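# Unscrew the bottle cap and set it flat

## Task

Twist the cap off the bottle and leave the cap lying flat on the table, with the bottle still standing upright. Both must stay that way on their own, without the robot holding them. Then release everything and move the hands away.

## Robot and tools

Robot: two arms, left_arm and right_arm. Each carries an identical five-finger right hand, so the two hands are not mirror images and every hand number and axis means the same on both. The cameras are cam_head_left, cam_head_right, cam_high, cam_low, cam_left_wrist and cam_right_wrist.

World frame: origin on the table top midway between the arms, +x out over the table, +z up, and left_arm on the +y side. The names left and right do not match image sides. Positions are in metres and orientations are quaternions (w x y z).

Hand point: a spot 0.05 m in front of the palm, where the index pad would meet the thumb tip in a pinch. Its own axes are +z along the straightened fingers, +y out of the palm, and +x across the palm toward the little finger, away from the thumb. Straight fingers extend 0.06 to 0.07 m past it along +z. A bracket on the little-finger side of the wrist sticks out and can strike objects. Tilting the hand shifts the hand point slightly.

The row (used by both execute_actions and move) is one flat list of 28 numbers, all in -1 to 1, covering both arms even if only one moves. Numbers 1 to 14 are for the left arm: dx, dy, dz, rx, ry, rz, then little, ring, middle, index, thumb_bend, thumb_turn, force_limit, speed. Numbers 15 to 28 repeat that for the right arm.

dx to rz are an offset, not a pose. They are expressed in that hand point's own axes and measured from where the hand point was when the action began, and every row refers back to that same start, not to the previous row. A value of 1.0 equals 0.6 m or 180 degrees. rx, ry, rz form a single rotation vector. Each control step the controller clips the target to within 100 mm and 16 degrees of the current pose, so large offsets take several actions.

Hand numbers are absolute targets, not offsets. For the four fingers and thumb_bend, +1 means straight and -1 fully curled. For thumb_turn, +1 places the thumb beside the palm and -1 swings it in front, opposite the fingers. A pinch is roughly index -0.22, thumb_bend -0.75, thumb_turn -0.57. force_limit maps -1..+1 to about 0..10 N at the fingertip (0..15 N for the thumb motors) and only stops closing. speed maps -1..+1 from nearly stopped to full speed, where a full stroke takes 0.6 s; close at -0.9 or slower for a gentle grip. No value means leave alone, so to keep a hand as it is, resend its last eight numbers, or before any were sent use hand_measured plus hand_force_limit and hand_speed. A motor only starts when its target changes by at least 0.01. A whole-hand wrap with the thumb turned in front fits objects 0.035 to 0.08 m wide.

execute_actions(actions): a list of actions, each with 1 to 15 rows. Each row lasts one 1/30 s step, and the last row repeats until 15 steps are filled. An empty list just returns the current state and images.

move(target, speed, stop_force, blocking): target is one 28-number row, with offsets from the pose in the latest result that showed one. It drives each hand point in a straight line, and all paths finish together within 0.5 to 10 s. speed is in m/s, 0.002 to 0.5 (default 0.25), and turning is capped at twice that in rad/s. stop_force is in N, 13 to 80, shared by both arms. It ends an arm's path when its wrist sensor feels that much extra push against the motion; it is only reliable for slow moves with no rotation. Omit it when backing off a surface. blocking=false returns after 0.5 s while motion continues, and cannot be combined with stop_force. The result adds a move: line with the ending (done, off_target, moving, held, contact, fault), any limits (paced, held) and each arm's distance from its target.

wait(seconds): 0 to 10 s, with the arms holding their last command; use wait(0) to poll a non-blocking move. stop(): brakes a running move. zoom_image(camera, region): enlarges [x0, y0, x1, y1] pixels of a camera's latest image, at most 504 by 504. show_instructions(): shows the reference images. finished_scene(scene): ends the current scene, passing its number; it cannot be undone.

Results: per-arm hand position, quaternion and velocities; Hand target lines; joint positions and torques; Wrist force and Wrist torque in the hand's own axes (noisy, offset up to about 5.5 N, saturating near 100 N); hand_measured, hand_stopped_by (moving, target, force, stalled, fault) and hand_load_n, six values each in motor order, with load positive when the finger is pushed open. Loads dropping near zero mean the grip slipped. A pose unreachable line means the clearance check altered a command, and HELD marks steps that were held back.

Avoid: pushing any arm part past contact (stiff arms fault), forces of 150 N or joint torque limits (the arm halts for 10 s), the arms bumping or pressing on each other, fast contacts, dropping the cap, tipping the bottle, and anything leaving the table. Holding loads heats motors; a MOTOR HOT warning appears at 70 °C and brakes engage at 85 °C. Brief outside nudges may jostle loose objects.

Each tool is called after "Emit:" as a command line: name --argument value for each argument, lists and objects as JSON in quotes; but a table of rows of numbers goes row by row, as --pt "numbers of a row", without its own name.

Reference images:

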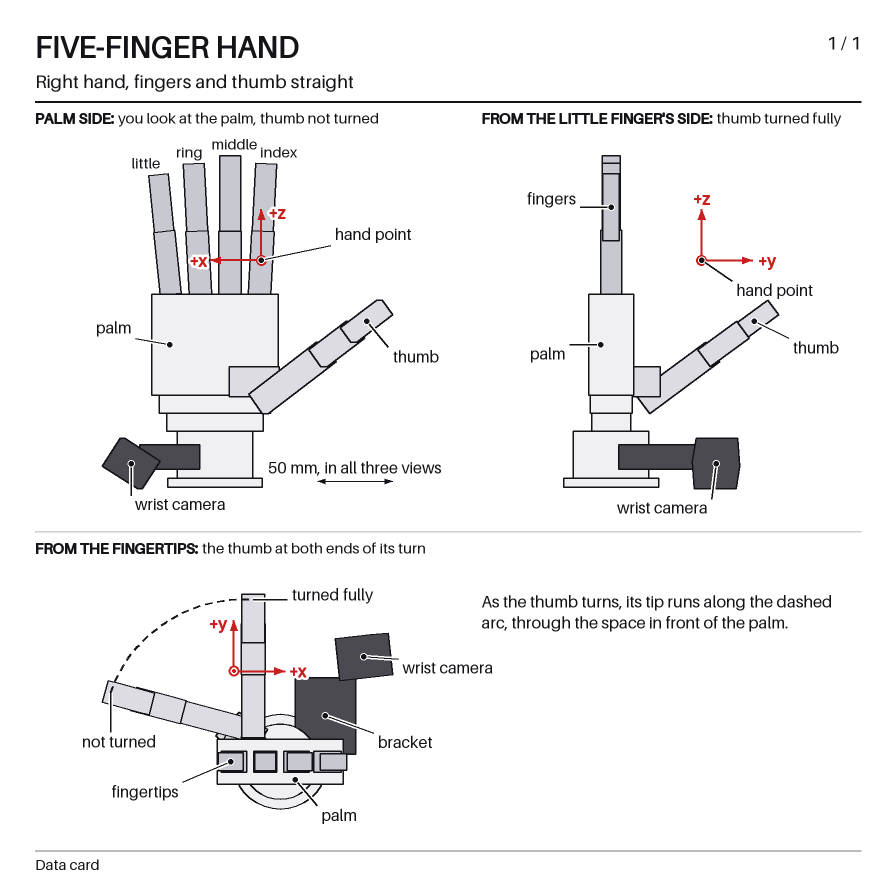

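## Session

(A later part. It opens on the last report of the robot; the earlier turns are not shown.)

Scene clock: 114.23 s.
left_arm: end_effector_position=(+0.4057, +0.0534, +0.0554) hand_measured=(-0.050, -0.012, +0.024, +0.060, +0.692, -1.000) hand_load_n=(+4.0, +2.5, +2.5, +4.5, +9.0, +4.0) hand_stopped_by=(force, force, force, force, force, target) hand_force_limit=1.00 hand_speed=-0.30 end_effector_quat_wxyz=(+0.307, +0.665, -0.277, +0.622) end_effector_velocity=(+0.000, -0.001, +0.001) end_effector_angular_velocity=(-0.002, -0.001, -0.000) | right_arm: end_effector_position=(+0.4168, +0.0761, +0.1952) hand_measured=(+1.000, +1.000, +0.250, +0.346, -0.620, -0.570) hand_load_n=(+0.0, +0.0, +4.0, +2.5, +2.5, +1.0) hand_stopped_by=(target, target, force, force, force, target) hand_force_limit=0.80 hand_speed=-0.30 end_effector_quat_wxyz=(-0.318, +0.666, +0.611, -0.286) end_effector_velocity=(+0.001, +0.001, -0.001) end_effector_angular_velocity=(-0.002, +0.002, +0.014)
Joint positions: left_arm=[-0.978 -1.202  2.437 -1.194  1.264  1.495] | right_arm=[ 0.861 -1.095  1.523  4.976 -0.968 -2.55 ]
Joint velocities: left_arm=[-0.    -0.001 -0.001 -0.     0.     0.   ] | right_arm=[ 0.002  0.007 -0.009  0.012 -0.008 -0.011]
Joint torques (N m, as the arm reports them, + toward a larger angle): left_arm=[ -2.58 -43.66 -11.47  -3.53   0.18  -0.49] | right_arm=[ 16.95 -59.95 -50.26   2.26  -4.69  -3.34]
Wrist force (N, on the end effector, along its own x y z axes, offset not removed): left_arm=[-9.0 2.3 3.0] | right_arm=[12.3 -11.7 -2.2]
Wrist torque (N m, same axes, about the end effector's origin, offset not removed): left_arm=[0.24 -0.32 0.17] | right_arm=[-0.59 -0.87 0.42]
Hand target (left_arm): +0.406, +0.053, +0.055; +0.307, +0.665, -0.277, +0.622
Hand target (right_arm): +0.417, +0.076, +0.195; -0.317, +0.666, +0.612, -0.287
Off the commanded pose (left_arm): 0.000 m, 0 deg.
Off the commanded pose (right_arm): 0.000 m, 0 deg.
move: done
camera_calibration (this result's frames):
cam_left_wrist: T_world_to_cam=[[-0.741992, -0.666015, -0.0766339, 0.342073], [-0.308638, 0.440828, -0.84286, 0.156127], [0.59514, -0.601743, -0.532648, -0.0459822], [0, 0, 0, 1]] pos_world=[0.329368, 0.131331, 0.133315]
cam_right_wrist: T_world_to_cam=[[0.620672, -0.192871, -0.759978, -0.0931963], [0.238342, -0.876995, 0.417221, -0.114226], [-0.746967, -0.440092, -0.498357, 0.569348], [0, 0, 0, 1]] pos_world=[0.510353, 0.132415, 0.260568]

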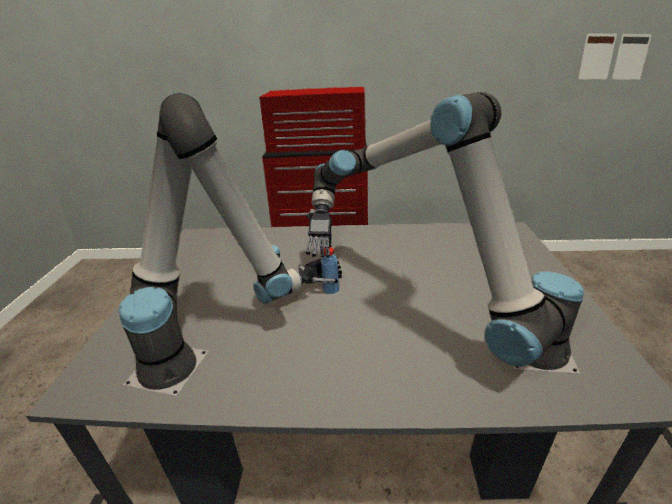

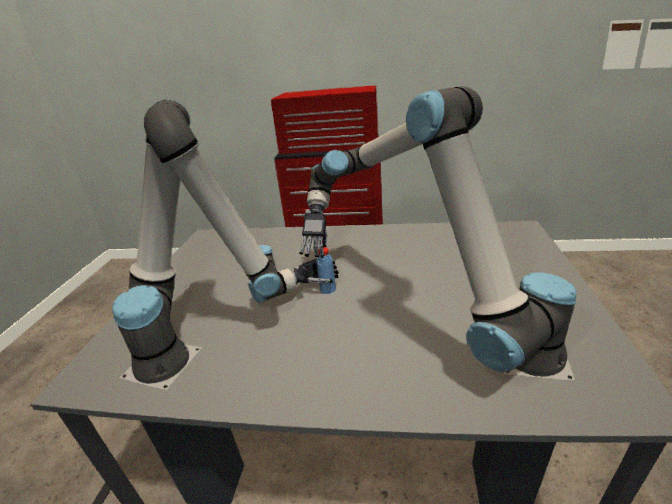

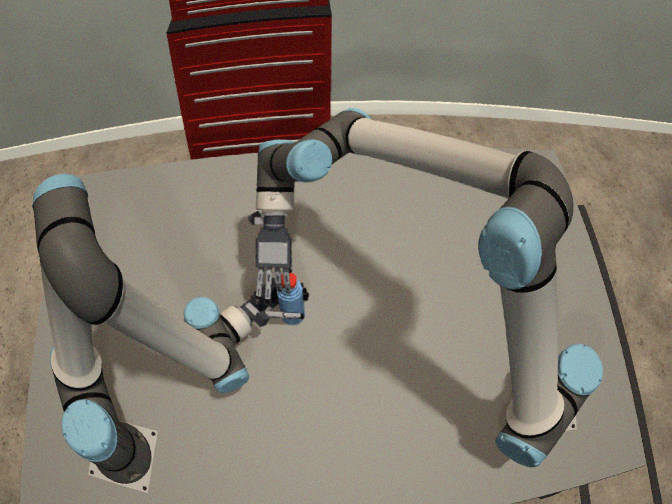

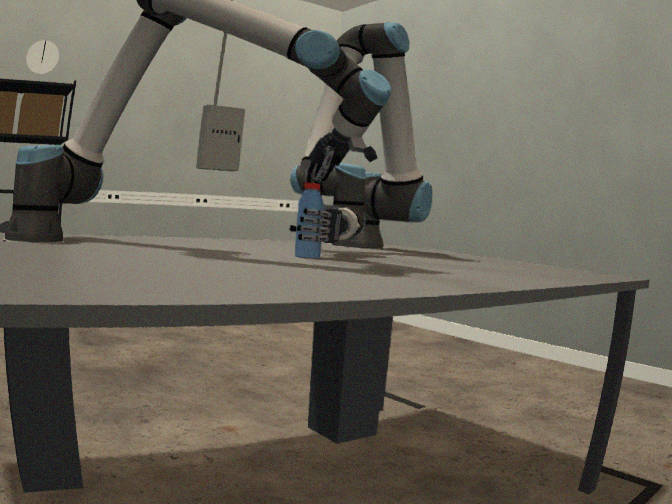

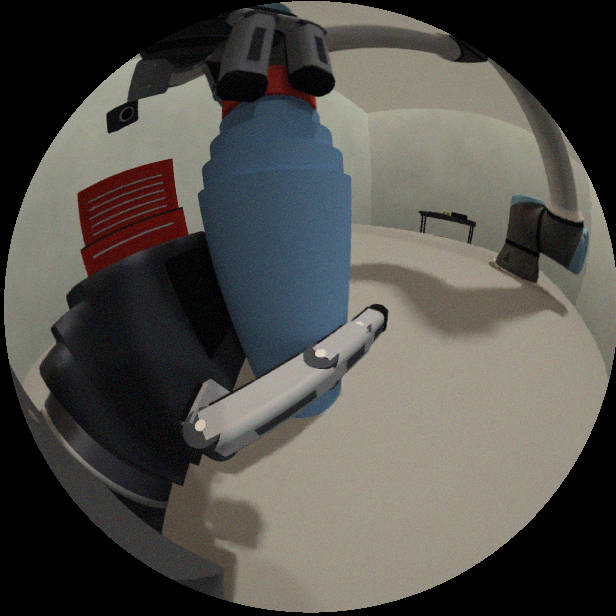

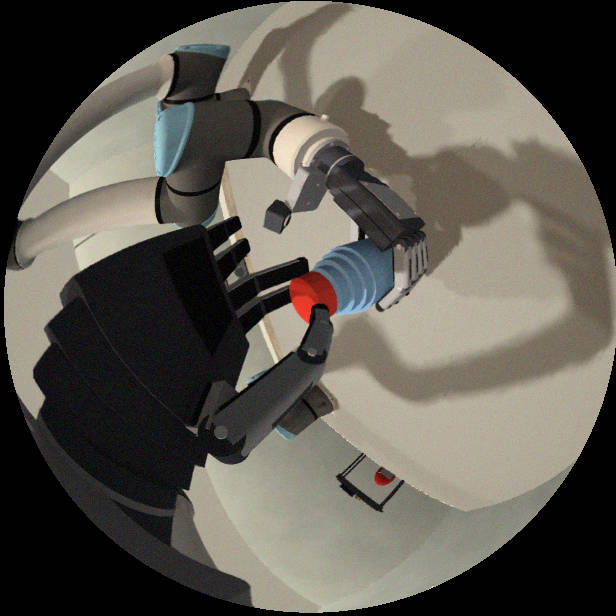

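Emit:
move --target '[0,0,0,0,0,0,-0.9,-0.9,-0.9,-0.9,-0.9,-1,1,-0.3, -0.0263,-0.0385,0.0114,0,0.45,0.33,1,1,0.8,0.8,0.2,-0.57,0.8,0.6]' --speed 0.4

Emit:
move --target '[0,0,0,0,0,0,-0.9,-0.9,-0.9,-0.9,-0.9,-1,1,-0.3, 0.001,0.029,0.021,0,0,0,1,1,0.8,0.8,-0.3,-0.57,0.8,0.3]'

Emit:
move --target '[0,0,0,0,0,0,-0.9,-0.9,-0.9,-0.9,-0.9,-1,1,-0.3, 0,0,0,0,0,0,1,1,-0.6,-0.6,-0.8,-0.57,1,-0.3]'

Emit:
move --target '[0,0,0,0,0,0,-0.9,-0.9,-0.9,-0.9,-0.9,-1,1,-0.3, 0.0204,-0.0056,0.0077,0,-0.225,-0.165,1,1,-0.6,-0.6,-0.8,-0.57,1,-0.3]' --speed 0.2

Emit:
move --target '[0,0,0,0,0,0,-0.9,-0.9,-0.9,-0.9,-0.9,-1,1,-0.3, 0.0204,-0.0056,0.0077,0,-0.225,-0.165,1,1,-0.6,-0.6,-0.8,-0.57,1,-0.3]' --speed 0.2

Scene clock: 117.63 s.
left_arm: end_effector_position=(+0.4057, +0.0534, +0.0554) hand_measured=(-0.118, -0.080, -0.042, +0.000, +0.702, -1.000) hand_load_n=(+11.5, +11.5, +10.5, +10.5, +28.0, +10.0) hand_stopped_by=(force, force, force, force, force, target) hand_force_limit=1.00 hand_speed=-0.30 end_effector_quat_wxyz=(+0.307, +0.665, -0.277, +0.622) end_effector_velocity=(+0.000, -0.001, +0.001) end_effector_angular_velocity=(-0.001, -0.001, -0.000) | right_arm: end_effector_position=(+0.3958, +0.0623, +0.2084) hand_measured=(+1.000, +1.000, +0.800, +0.800, +0.200, -0.570) hand_load_n=(+0.0, +0.0, +0.0, +0.0, +0.0, +0.0) hand_stopped_by=(target, target, target, target, target, target) hand_force_limit=0.80 hand_speed=0.60 end_effector_quat_wxyz=(-0.452, +0.881, -0.108, +0.084) end_effector_velocity=(-0.001, -0.000, -0.002) end_effector_angular_velocity=(-0.001, -0.000, -0.014)
Joint positions: left_arm=[-0.978 -1.202  2.437 -1.194  1.264  1.495] | right_arm=[ 0.844 -1.308  2.219  2.923 -1.128 -0.404]
Joint velocities: left_arm=[-0.    -0.001 -0.    -0.    -0.    -0.   ] | right_arm=[ 0.004  0.001  0.003 -0.01  -0.015  0.012]
Joint torques (N m, as the arm reports them, + toward a larger angle): left_arm=[ -0.91 -45.19 -12.17   1.16   0.3   -0.46] | right_arm=[ 22.07 -33.29 -18.24  -6.84  -2.72   3.88]
Wrist force (N, on the end effector, along its own x y z axes, offset not removed): left_arm=[2.4 0.5 -2.4] | right_arm=[-1.6 -2.9 -4.9]
Wrist torque (N m, same axes, about the end effector's origin, offset not removed): left_arm=[-0.01 0.07 -0.09] | right_arm=[-0.28 0.61 0.01]
Hand target (left_arm): +0.406, +0.053, +0.055; +0.307, +0.665, -0.277, +0.622
Hand target (right_arm): +0.396, +0.062, +0.208; -0.452, +0.881, -0.109, +0.085
Off the commanded pose (left_arm): 0.000 m, 0 deg.
Off the commanded pose (right_arm): 0.000 m, 0 deg.
move: done
camera_calibration (this result's frames):
cam_left_wrist: T_world_to_cam=[[-0.741991, -0.666015, -0.0766339, 0.342073], [-0.308638, 0.440828, -0.84286, 0.156127], [0.59514, -0.601743, -0.532648, -0.0459822], [0, 0, 0, 1]] pos_world=[0.329368, 0.131331, 0.133315]
cam_right_wrist: T_world_to_cam=[[-0.252046, -0.531403, -0.808754, 0.303886], [-0.929259, -0.100349, 0.355537, 0.299809], [-0.270092, 0.841154, -0.468519, 0.279349], [0, 0, 0, 1]] pos_world=[0.430644, -0.0434037, 0.270055]

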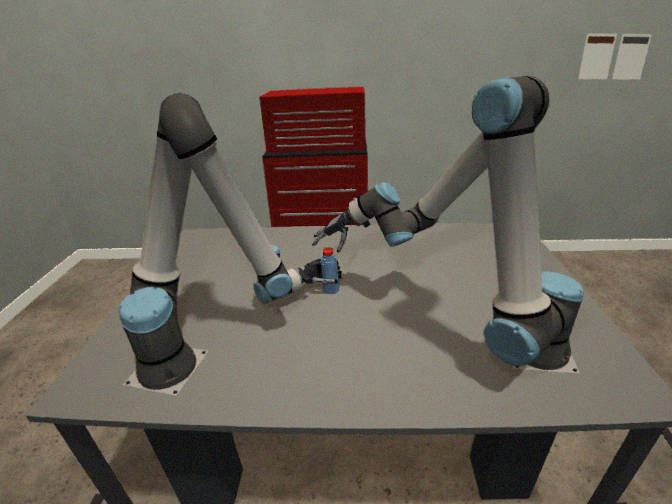

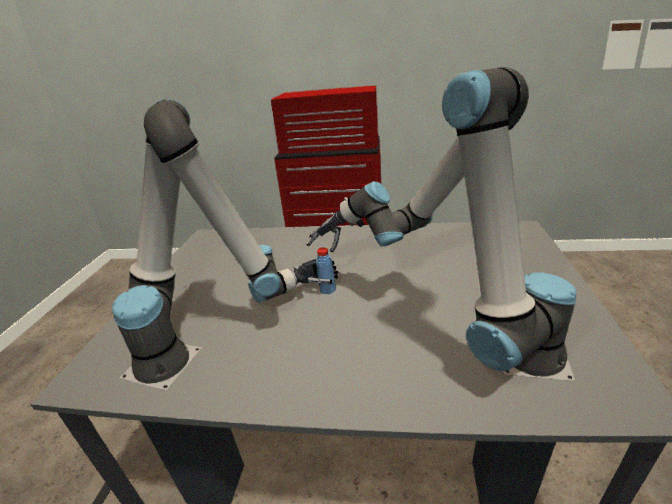

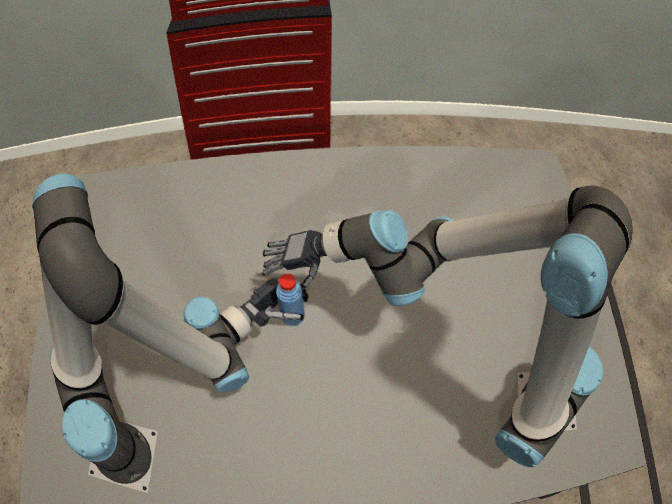

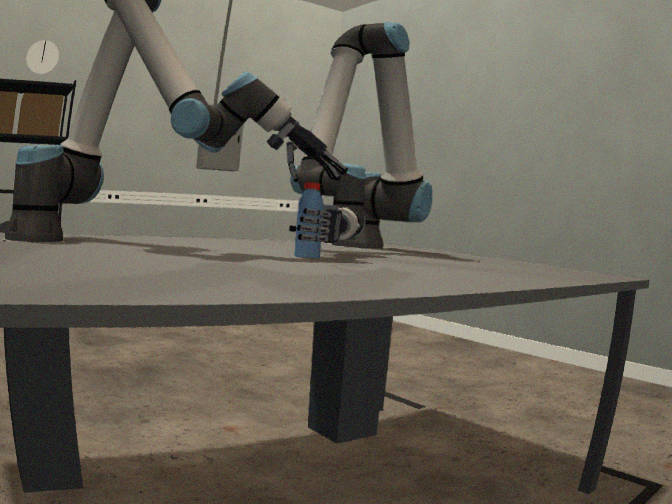

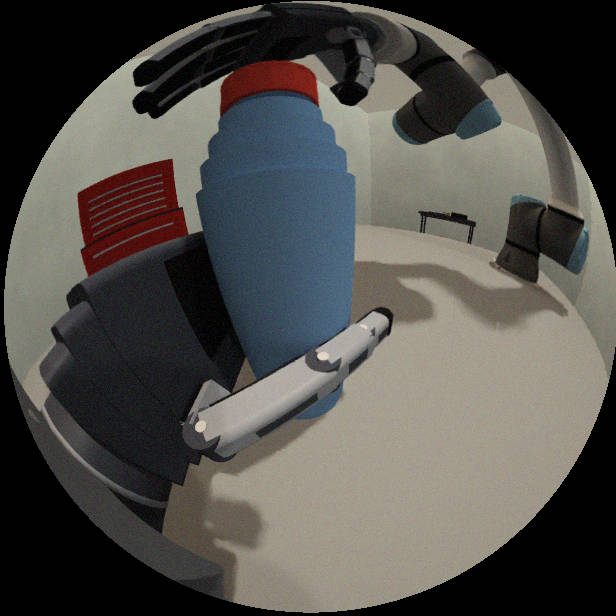

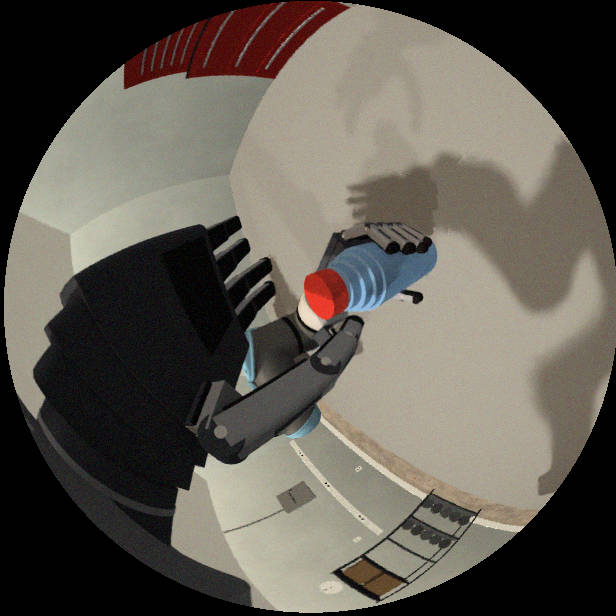

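Scene clock: 118.50 s.
left_arm: end_effector_position=(+0.4057, +0.0534, +0.0554) hand_measured=(-0.118, -0.080, -0.042, +0.000, +0.702, -1.000) hand_load_n=(+11.5, +11.5, +10.5, +10.5, +28.0, +10.0) hand_stopped_by=(force, force, force, force, force, target) hand_force_limit=1.00 hand_speed=-0.30 end_effector_quat_wxyz=(+0.307, +0.665, -0.277, +0.622) end_effector_velocity=(-0.000, +0.000, +0.000) end_effector_angular_velocity=(-0.000, -0.000, -0.000) | right_arm: end_effector_position=(+0.3975, +0.0621, +0.1872) hand_measured=(+1.000, +1.000, +0.800, +0.800, -0.300, -0.570) hand_load_n=(+0.0, +0.0, +0.0, +0.0, +0.0, +0.0) hand_stopped_by=(target, target, target, target, target, target) hand_force_limit=0.80 hand_speed=0.30 end_effector_quat_wxyz=(-0.452, +0.881, -0.108, +0.084) end_effector_velocity=(+0.000, +0.000, -0.003) end_effector_angular_velocity=(-0.000, +0.000, -0.000)
Joint positions: left_arm=[-0.978 -1.202  2.437 -1.194  1.264  1.495] | right_arm=[ 0.842 -1.273  2.228  2.879 -1.126 -0.406]
Joint velocities: left_arm=[-0.    -0.     0.    -0.001  0.    -0.   ] | right_arm=[-0.     0.005  0.    -0.005  0.    -0.   ]
Joint torques (N m, as the arm reports them, + toward a larger angle): left_arm=[ -2.   -44.35 -11.73   1.29   0.64  -0.47] | right_arm=[-15.57 -37.04 -16.13  -7.04   3.72  -3.9 ]
Wrist force (N, on the end effector, along its own x y z axes, offset not removed): left_arm=[2.8 -0.7 -2.2] | right_arm=[1.0 -1.1 2.0]
Wrist torque (N m, same axes, about the end effector's origin, offset not removed): left_arm=[-0.31 0.12 -0.03] | right_arm=[-0.55 -0.01 0.17]
Hand target (left_arm): +0.406, +0.053, +0.055; +0.307, +0.665, -0.277, +0.622
Hand target (right_arm): +0.398, +0.062, +0.187; -0.452, +0.881, -0.108, +0.084
Off the commanded pose (left_arm): 0.000 m, 0 deg.
Off the commanded pose (right_arm): 0.000 m, 0 deg.
move: done
camera_calibration (this result's frames):
cam_left_wrist: T_world_to_cam=[[-0.741991, -0.666015, -0.076634, 0.342073], [-0.308638, 0.440829, -0.84286, 0.156127], [0.59514, -0.601743, -0.532648, -0.0459822], [0, 0, 0, 1]] pos_world=[0.329368, 0.131331, 0.133315]
cam_right_wrist: T_world_to_cam=[[-0.252047, -0.53143, -0.808736, 0.287085], [-0.929255, -0.100351, 0.355549, 0.308889], [-0.270107, 0.841137, -0.468541, 0.270081], [0, 0, 0, 1]] pos_world=[0.432346, -0.0436122, 0.248894]

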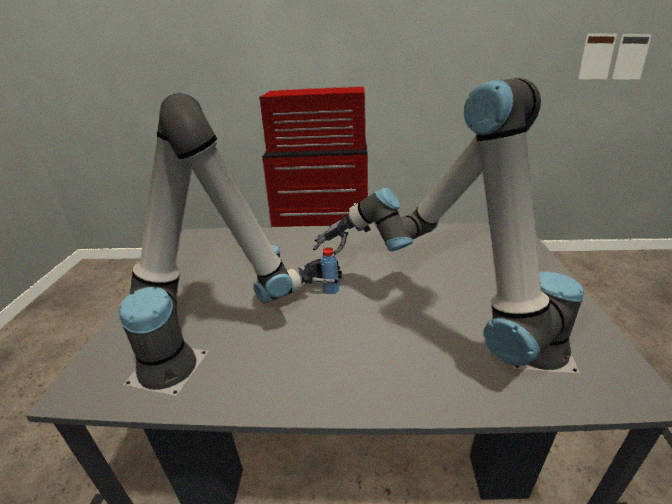

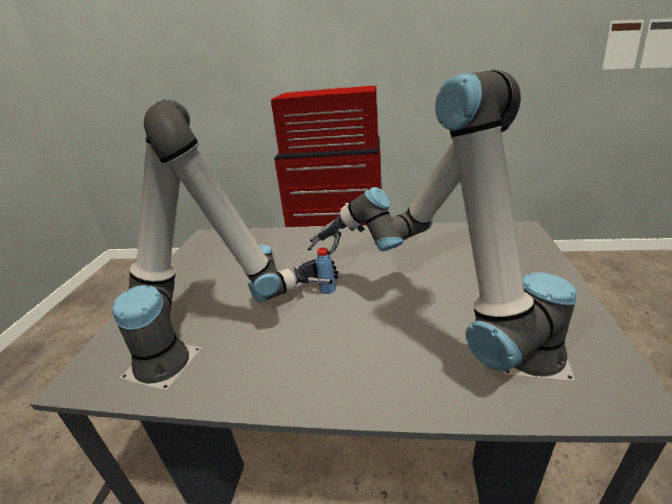

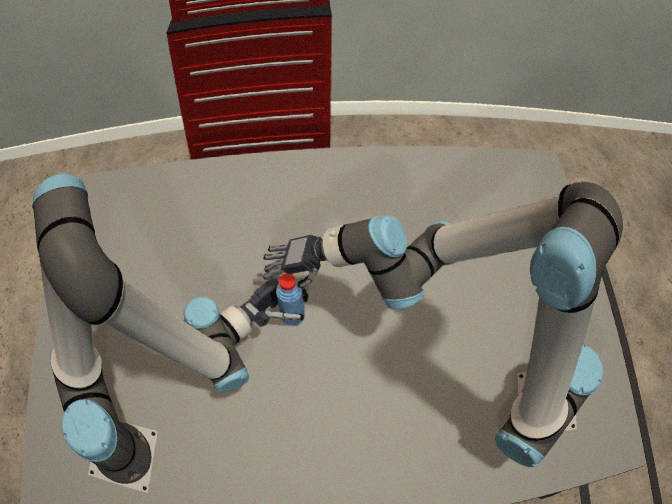

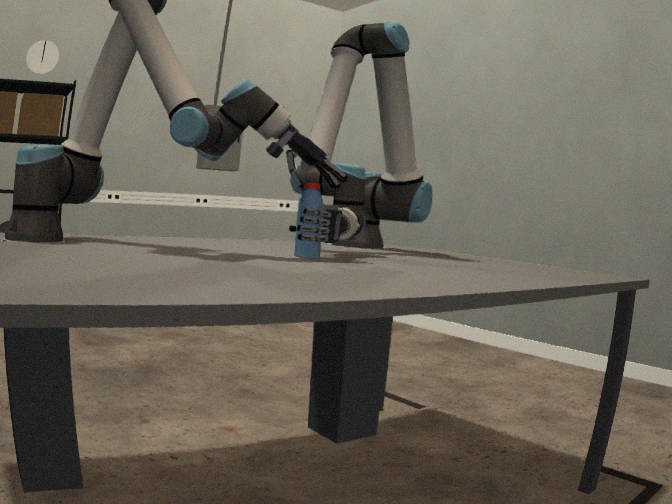

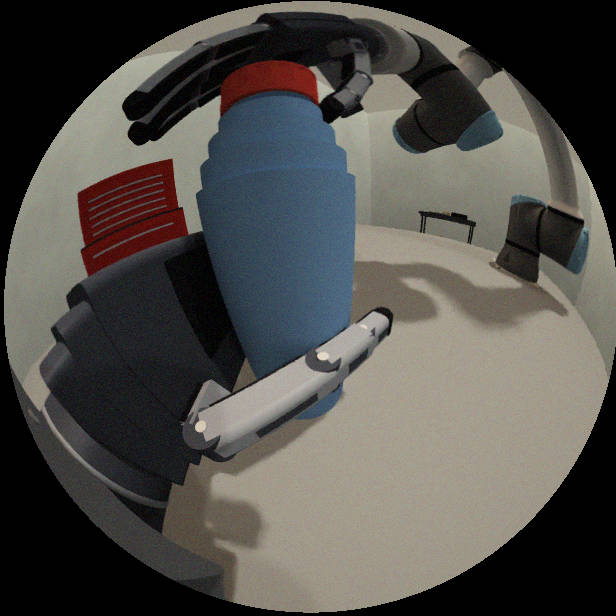

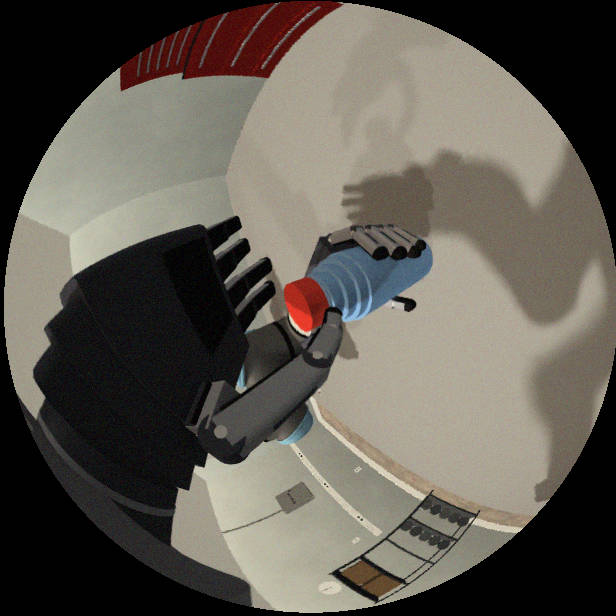

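Scene clock: 119.33 s.
left_arm: end_effector_position=(+0.4057, +0.0534, +0.0554) hand_measured=(-0.118, -0.080, -0.042, +0.000, +0.702, -1.000) hand_load_n=(+10.5, +10.5, +10.5, +10.5, +28.0, +10.0) hand_stopped_by=(force, force, force, force, force, target) hand_force_limit=1.00 hand_speed=-0.30 end_effector_quat_wxyz=(+0.307, +0.665, -0.277, +0.622) end_effector_velocity=(-0.000, -0.000, +0.001) end_effector_angular_velocity=(-0.002, -0.001, +0.000) | right_arm: end_effector_position=(+0.3975, +0.0621, +0.1872) hand_measured=(+1.000, +1.000, +0.172, +0.358, -0.606, -0.570) hand_load_n=(+0.0, +0.0, +11.5, +10.5, +17.5, +0.5) hand_stopped_by=(target, target, force, force, force, target) hand_force_limit=1.00 hand_speed=-0.30 end_effector_quat_wxyz=(-0.452, +0.881, -0.108, +0.084) end_effector_velocity=(-0.000, -0.000, -0.000) end_effector_angular_velocity=(-0.000, +0.000, +0.000)
Joint positions: left_arm=[-0.978 -1.202  2.437 -1.194  1.264  1.495] | right_arm=[ 0.842 -1.273  2.228  2.879 -1.126 -0.406]
Joint velocities: left_arm=[-0.001 -0.001  0.    -0.001 -0.001  0.   ] | right_arm=[-0.     0.     0.    -0.001  0.    -0.   ]
Joint torques (N m, as the arm reports them, + toward a larger angle): left_arm=[ -2.17 -44.82 -12.02   0.31  -0.07  -0.4 ] | right_arm=[-14.55 -63.37 -21.79   1.57   2.15  -3.89]
Wrist force (N, on the end effector, along its own x y z axes, offset not removed): left_arm=[4.3 10.3 -3.5] | right_arm=[-3.0 -7.1 6.2]
Wrist torque (N m, same axes, about the end effector's origin, offset not removed): left_arm=[0.32 -0.25 0.78] | right_arm=[-0.28 1.28 -0.50]
Hand target (left_arm): +0.406, +0.053, +0.055; +0.307, +0.665, -0.277, +0.622
Hand target (right_arm): +0.398, +0.062, +0.187; -0.452, +0.881, -0.108, +0.084
Off the commanded pose (left_arm): 0.000 m, 0 deg.
Off the commanded pose (right_arm): 0.000 m, 0 deg.
move: done
camera_calibration (this result's frames):
cam_left_wrist: T_world_to_cam=[[-0.742007, -0.665996, -0.0766414, 0.342074], [-0.308638, 0.440856, -0.842846, 0.156116], [0.59512, -0.601743, -0.53267, -0.045972], [0, 0, 0, 1]] pos_world=[0.329363, 0.131332, 0.133311]
cam_right_wrist: T_world_to_cam=[[-0.252052, -0.531431, -0.808734, 0.287069], [-0.929244, -0.100378, 0.35557, 0.308874], [-0.27014, 0.841134, -0.468528, 0.270089], [0, 0, 0, 1]] pos_world=[0.432337, -0.0436198, 0.248881]

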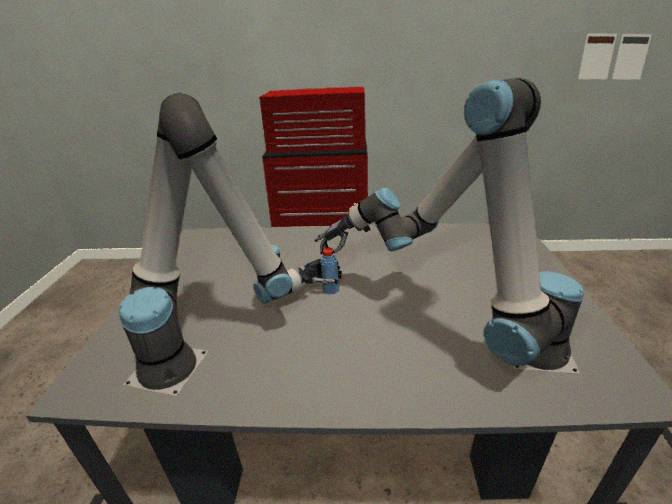

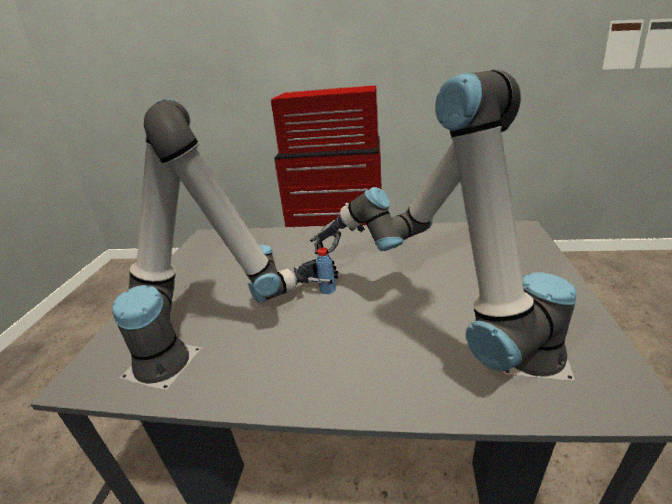

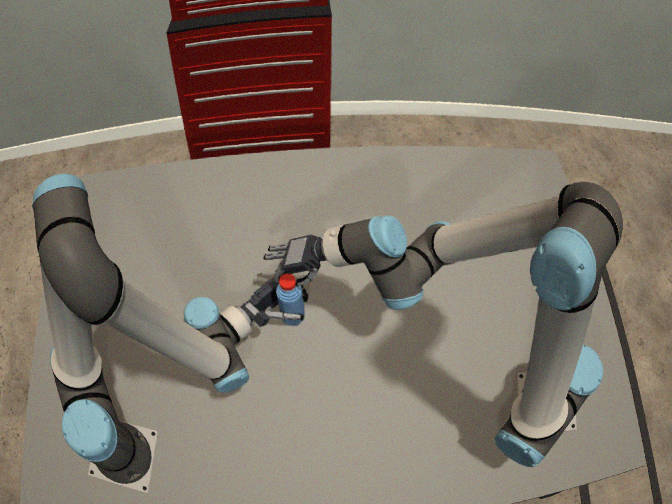

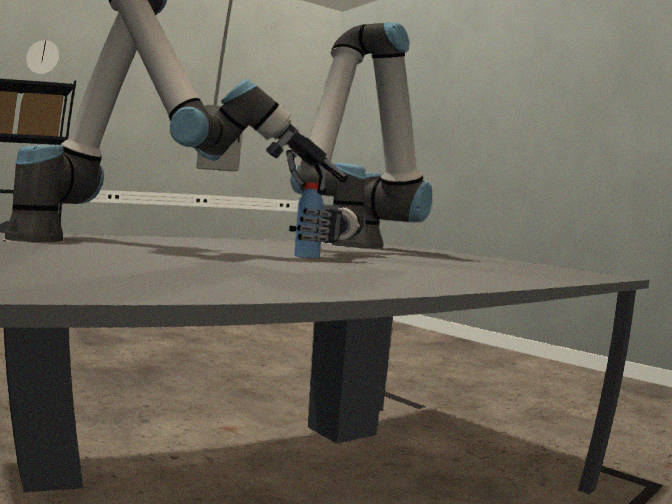

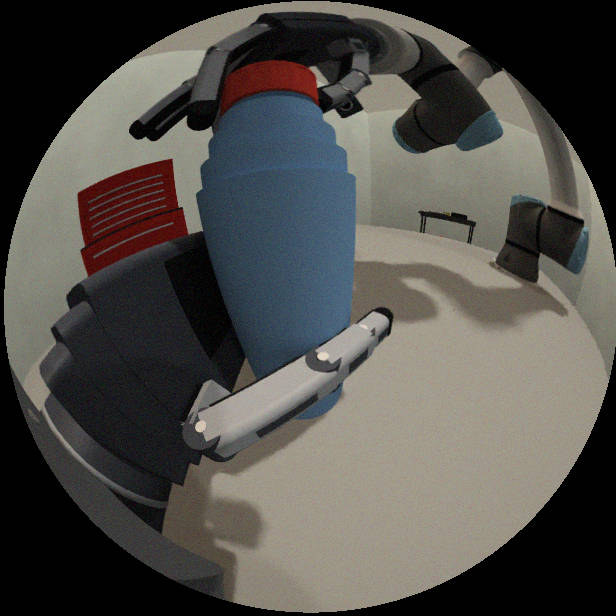

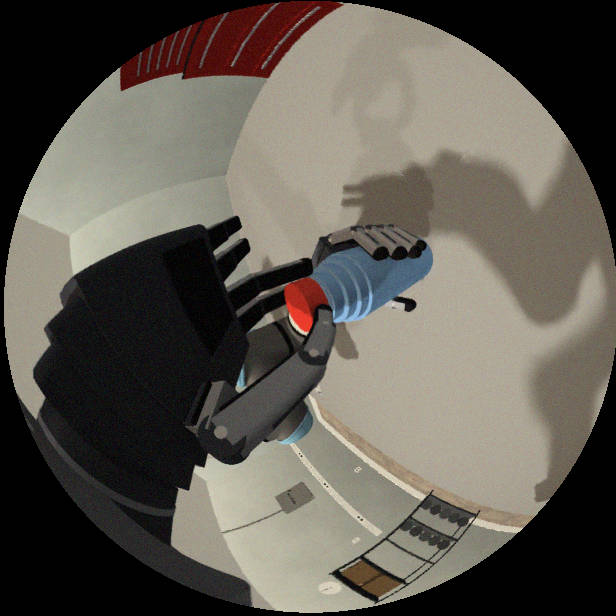

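Scene clock: 122.10 s.
left_arm: end_effector_position=(+0.4057, +0.0534, +0.0554) hand_measured=(-0.118, -0.080, -0.042, +0.000, +0.702, -1.000) hand_load_n=(+16.0, +13.5, +10.0, +8.5, +27.5, +10.0) hand_stopped_by=(force, force, force, force, force, target) hand_force_limit=1.00 hand_speed=-0.30 end_effector_quat_wxyz=(+0.307, +0.665, -0.277, +0.622) end_effector_velocity=(+0.000, +0.000, -0.000) end_effector_angular_velocity=(+0.001, +0.000, +0.001) | right_arm: end_effector_position=(+0.4106, +0.0643, +0.1883) hand_measured=(+1.000, +1.000, +0.172, +0.360, -0.606, -0.570) hand_load_n=(+0.0, +0.0, +4.5, +18.0, +12.5, +3.5) hand_stopped_by=(target, target, force, force, force, target) hand_force_limit=1.00 hand_speed=-0.30 end_effector_quat_wxyz=(-0.426, +0.854, +0.277, -0.111) end_effector_velocity=(-0.000, -0.001, -0.001) end_effector_angular_velocity=(-0.007, +0.003, +0.017)
Joint positions: left_arm=[-0.978 -1.202  2.437 -1.194  1.264  1.495] | right_arm=[ 0.756 -1.276  1.991  3.927 -0.662 -1.54 ]
Joint velocities: left_arm=[ 0.     0.     0.     0.001 -0.001  0.   ] | right_arm=[ 0.001  0.002 -0.009  0.035 -0.003 -0.027]
Joint torques (N m, as the arm reports them, + toward a larger angle): left_arm=[  2.21 -44.06 -11.98  -2.22  -0.37  -0.7 ] | right_arm=[ 12.73 -32.31 -30.29   5.48  -9.66  -3.78]
Wrist force (N, on the end effector, along its own x y z axes, offset not removed): left_arm=[-9.6 16.0 16.4] | right_arm=[21.7 -27.4 4.9]
Wrist torque (N m, same axes, about the end effector's origin, offset not removed): left_arm=[0.49 -1.48 1.12] | right_arm=[0.29 -0.43 0.49]
Hand target (left_arm): +0.406, +0.053, +0.055; +0.307, +0.665, -0.277, +0.622
Hand target (right_arm): +0.411, +0.064, +0.188; -0.425, +0.854, +0.278, -0.112
Off the commanded pose (left_arm): 0.000 m, 0 deg.
Off the commanded pose (right_arm): 0.000 m, 0 deg.
move: done
camera_calibration (this result's frames):
cam_left_wrist: T_world_to_cam=[[-0.742023, -0.665977, -0.0766596, 0.34207], [-0.308648, 0.440907, -0.842815, 0.156098], [0.595095, -0.601728, -0.532716, -0.04596], [0, 0, 0, 1]] pos_world=[0.329354, 0.13133, 0.133301]
cam_right_wrist: T_world_to_cam=[[0.262794, -0.566357, -0.78114, 0.0779939], [-0.527942, -0.762052, 0.374905, 0.195023], [-0.807599, 0.313874, -0.499266, 0.532698], [0, 0, 0, 1]] pos_world=[0.512671, 0.0255897, 0.253767]

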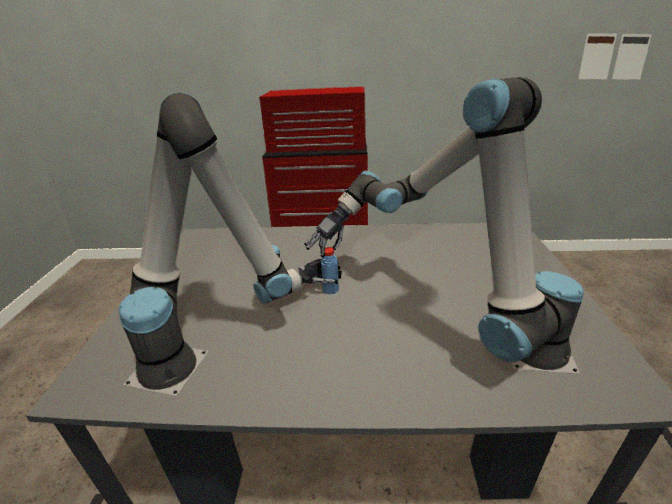

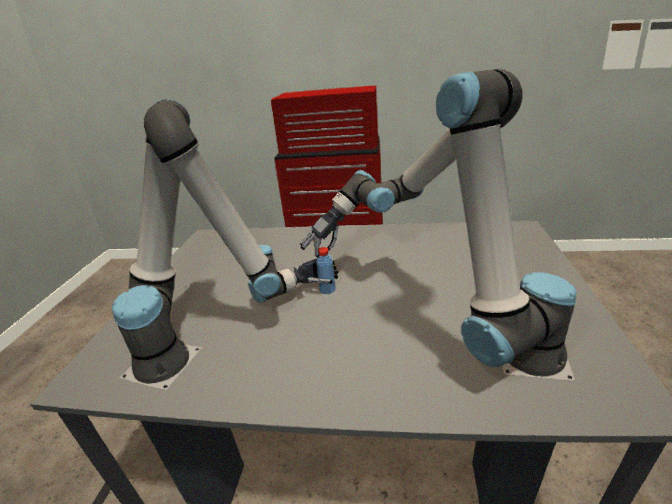

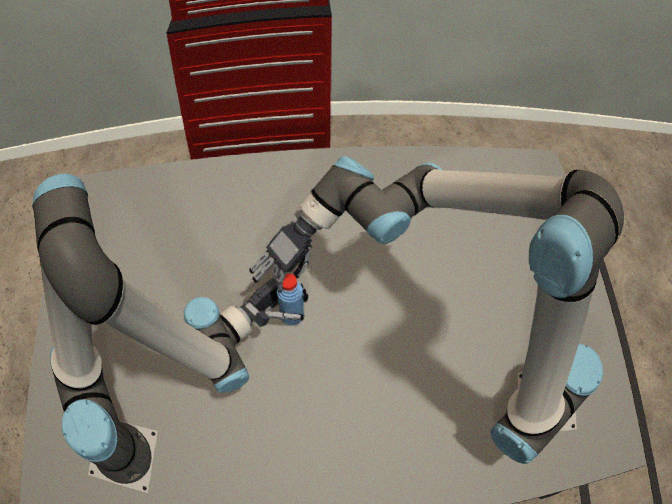

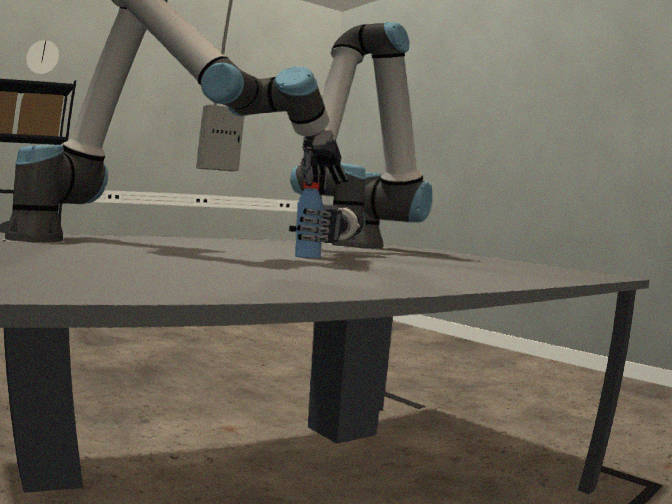

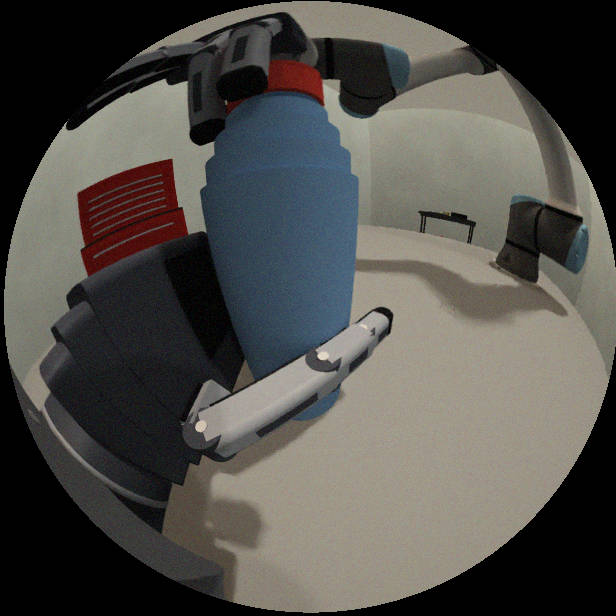

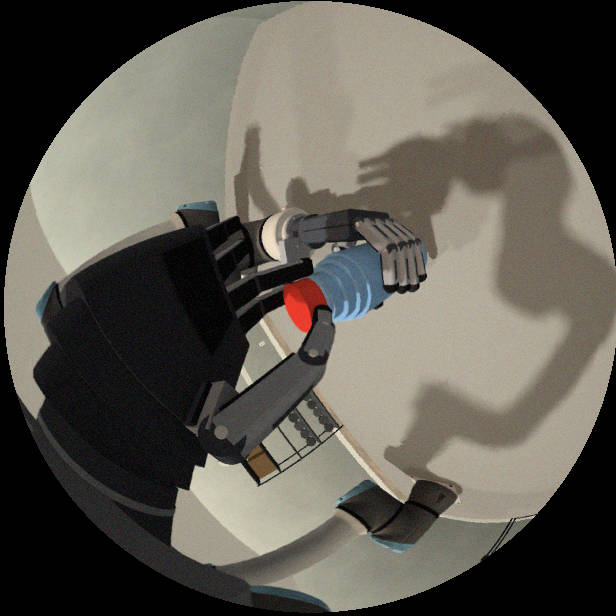

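Scene clock: 124.83 s.
left_arm: end_effector_position=(+0.4057, +0.0534, +0.0554) hand_measured=(-0.108, -0.078, -0.042, +0.000, +0.702, -1.000) hand_load_n=(+22.0, +20.0, +11.5, +5.0, +28.5, +6.0) hand_stopped_by=(force, force, force, force, force, target) hand_force_limit=1.00 hand_speed=-0.30 end_effector_quat_wxyz=(+0.307, +0.665, -0.277, +0.622) end_effector_velocity=(-0.000, -0.000, +0.000) end_effector_angular_velocity=(+0.000, -0.000, -0.000) | right_arm: end_effector_position=(+0.4173, +0.0758, +0.1888) hand_measured=(+1.000, +1.000, +0.170, +0.364, -0.606, -0.570) hand_load_n=(+0.0, +0.0, -8.5, +22.0, +9.5, +2.5) hand_stopped_by=(target, target, force, force, force, target) hand_force_limit=1.00 hand_speed=-0.30 end_effector_quat_wxyz=(-0.318, +0.667, +0.611, -0.286) end_effector_velocity=(+0.001, +0.000, +0.001) end_effector_angular_velocity=(+0.000, -0.000, +0.014)
Joint positions: left_arm=[-0.978 -1.202  2.437 -1.194  1.264  1.495] | right_arm=[ 0.86  -1.091  1.53   4.964 -0.967 -2.55 ]
Joint velocities: left_arm=[-0.    -0.001 -0.001  0.002 -0.     0.   ] | right_arm=[ 0.002  0.004 -0.008  0.01  -0.008 -0.011]
Joint torques (N m, as the arm reports them, + toward a larger angle): left_arm=[ 14.   -50.09  -1.63  -2.24  -4.8   -0.32] | right_arm=[-10.61 -37.31 -25.8    6.16 -19.49  -2.66]
Wrist force (N, on the end effector, along its own x y z axes, offset not removed): left_arm=[-20.7 19.6 42.0] | right_arm=[42.0 -45.8 -8.4]
Wrist torque (N m, same axes, about the end effector's origin, offset not removed): left_arm=[0.98 -3.49 1.23] | right_arm=[-0.60 2.02 -0.34]
Hand target (left_arm): +0.406, +0.053, +0.055; +0.307, +0.665, -0.277, +0.622
Hand target (right_arm): +0.417, +0.076, +0.189; -0.318, +0.666, +0.611, -0.286
Off the commanded pose (left_arm): 0.000 m, 0 deg.
Off the commanded pose (right_arm): 0.000 m, 0 deg.
move: done
camera_calibration (this result's frames):
cam_left_wrist: T_world_to_cam=[[-0.74204, -0.665959, -0.0766545, 0.342056], [-0.308632, 0.440903, -0.842823, 0.156105], [0.595082, -0.60175, -0.532704, -0.045965], [0, 0, 0, 1]] pos_world=[0.329351, 0.131308, 0.133303]
cam_right_wrist: T_world_to_cam=[[0.620368, -0.193417, -0.760087, -0.0982074], [0.236413, -0.877926, 0.416359, -0.110893], [-0.747832, -0.43799, -0.498911, 0.566683], [0, 0, 0, 1]] pos_world=[0.510925, 0.131851, 0.25425]

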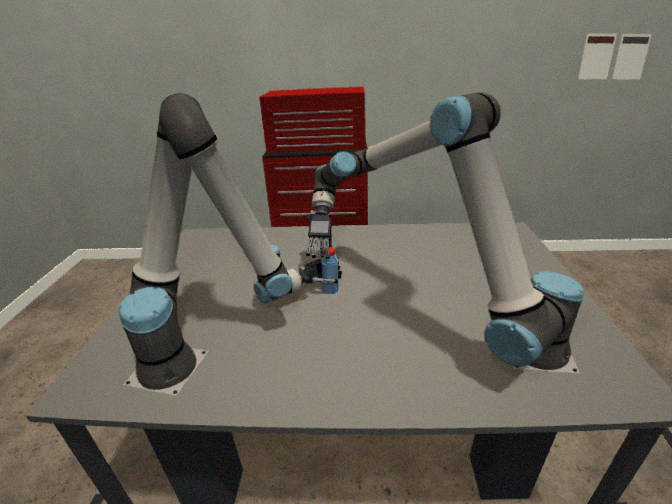

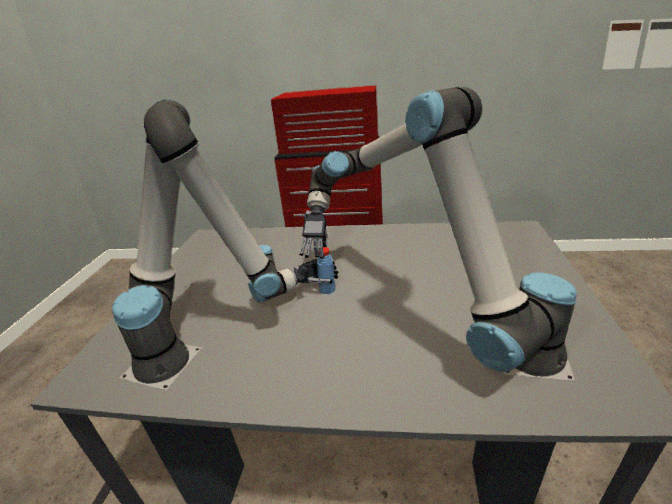

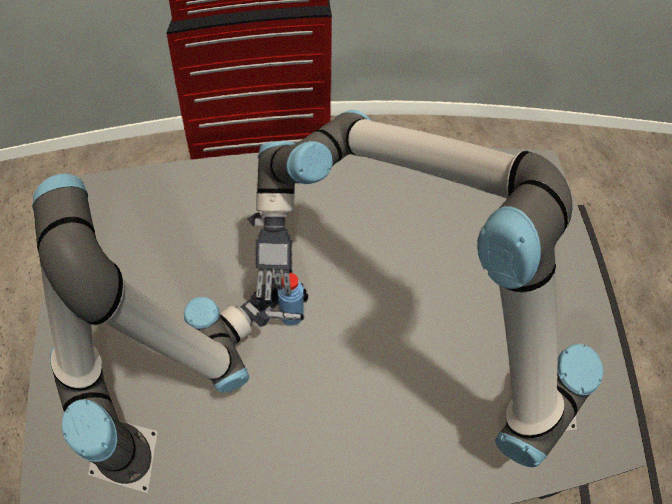

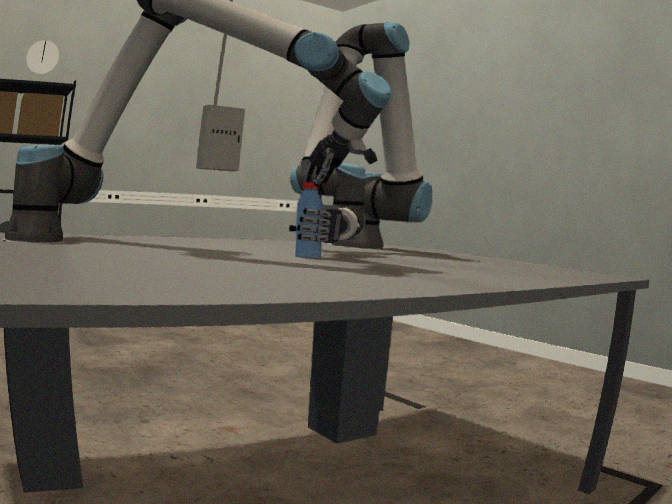

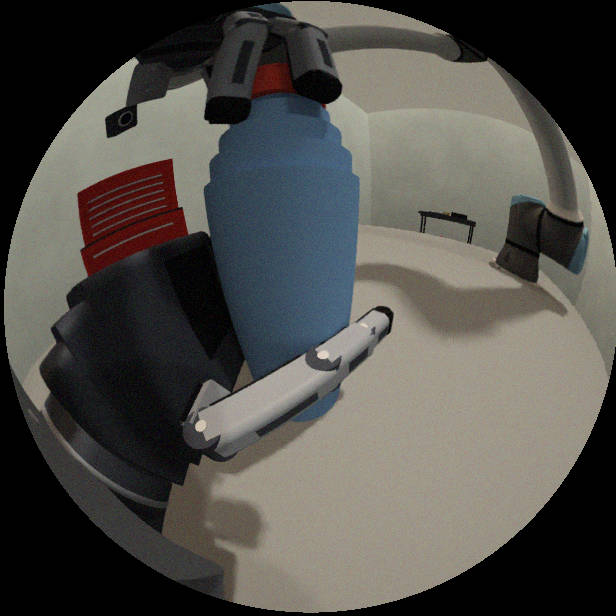

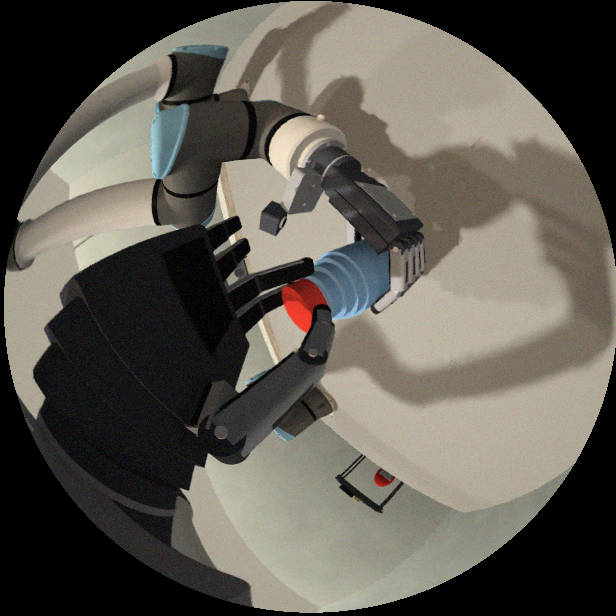

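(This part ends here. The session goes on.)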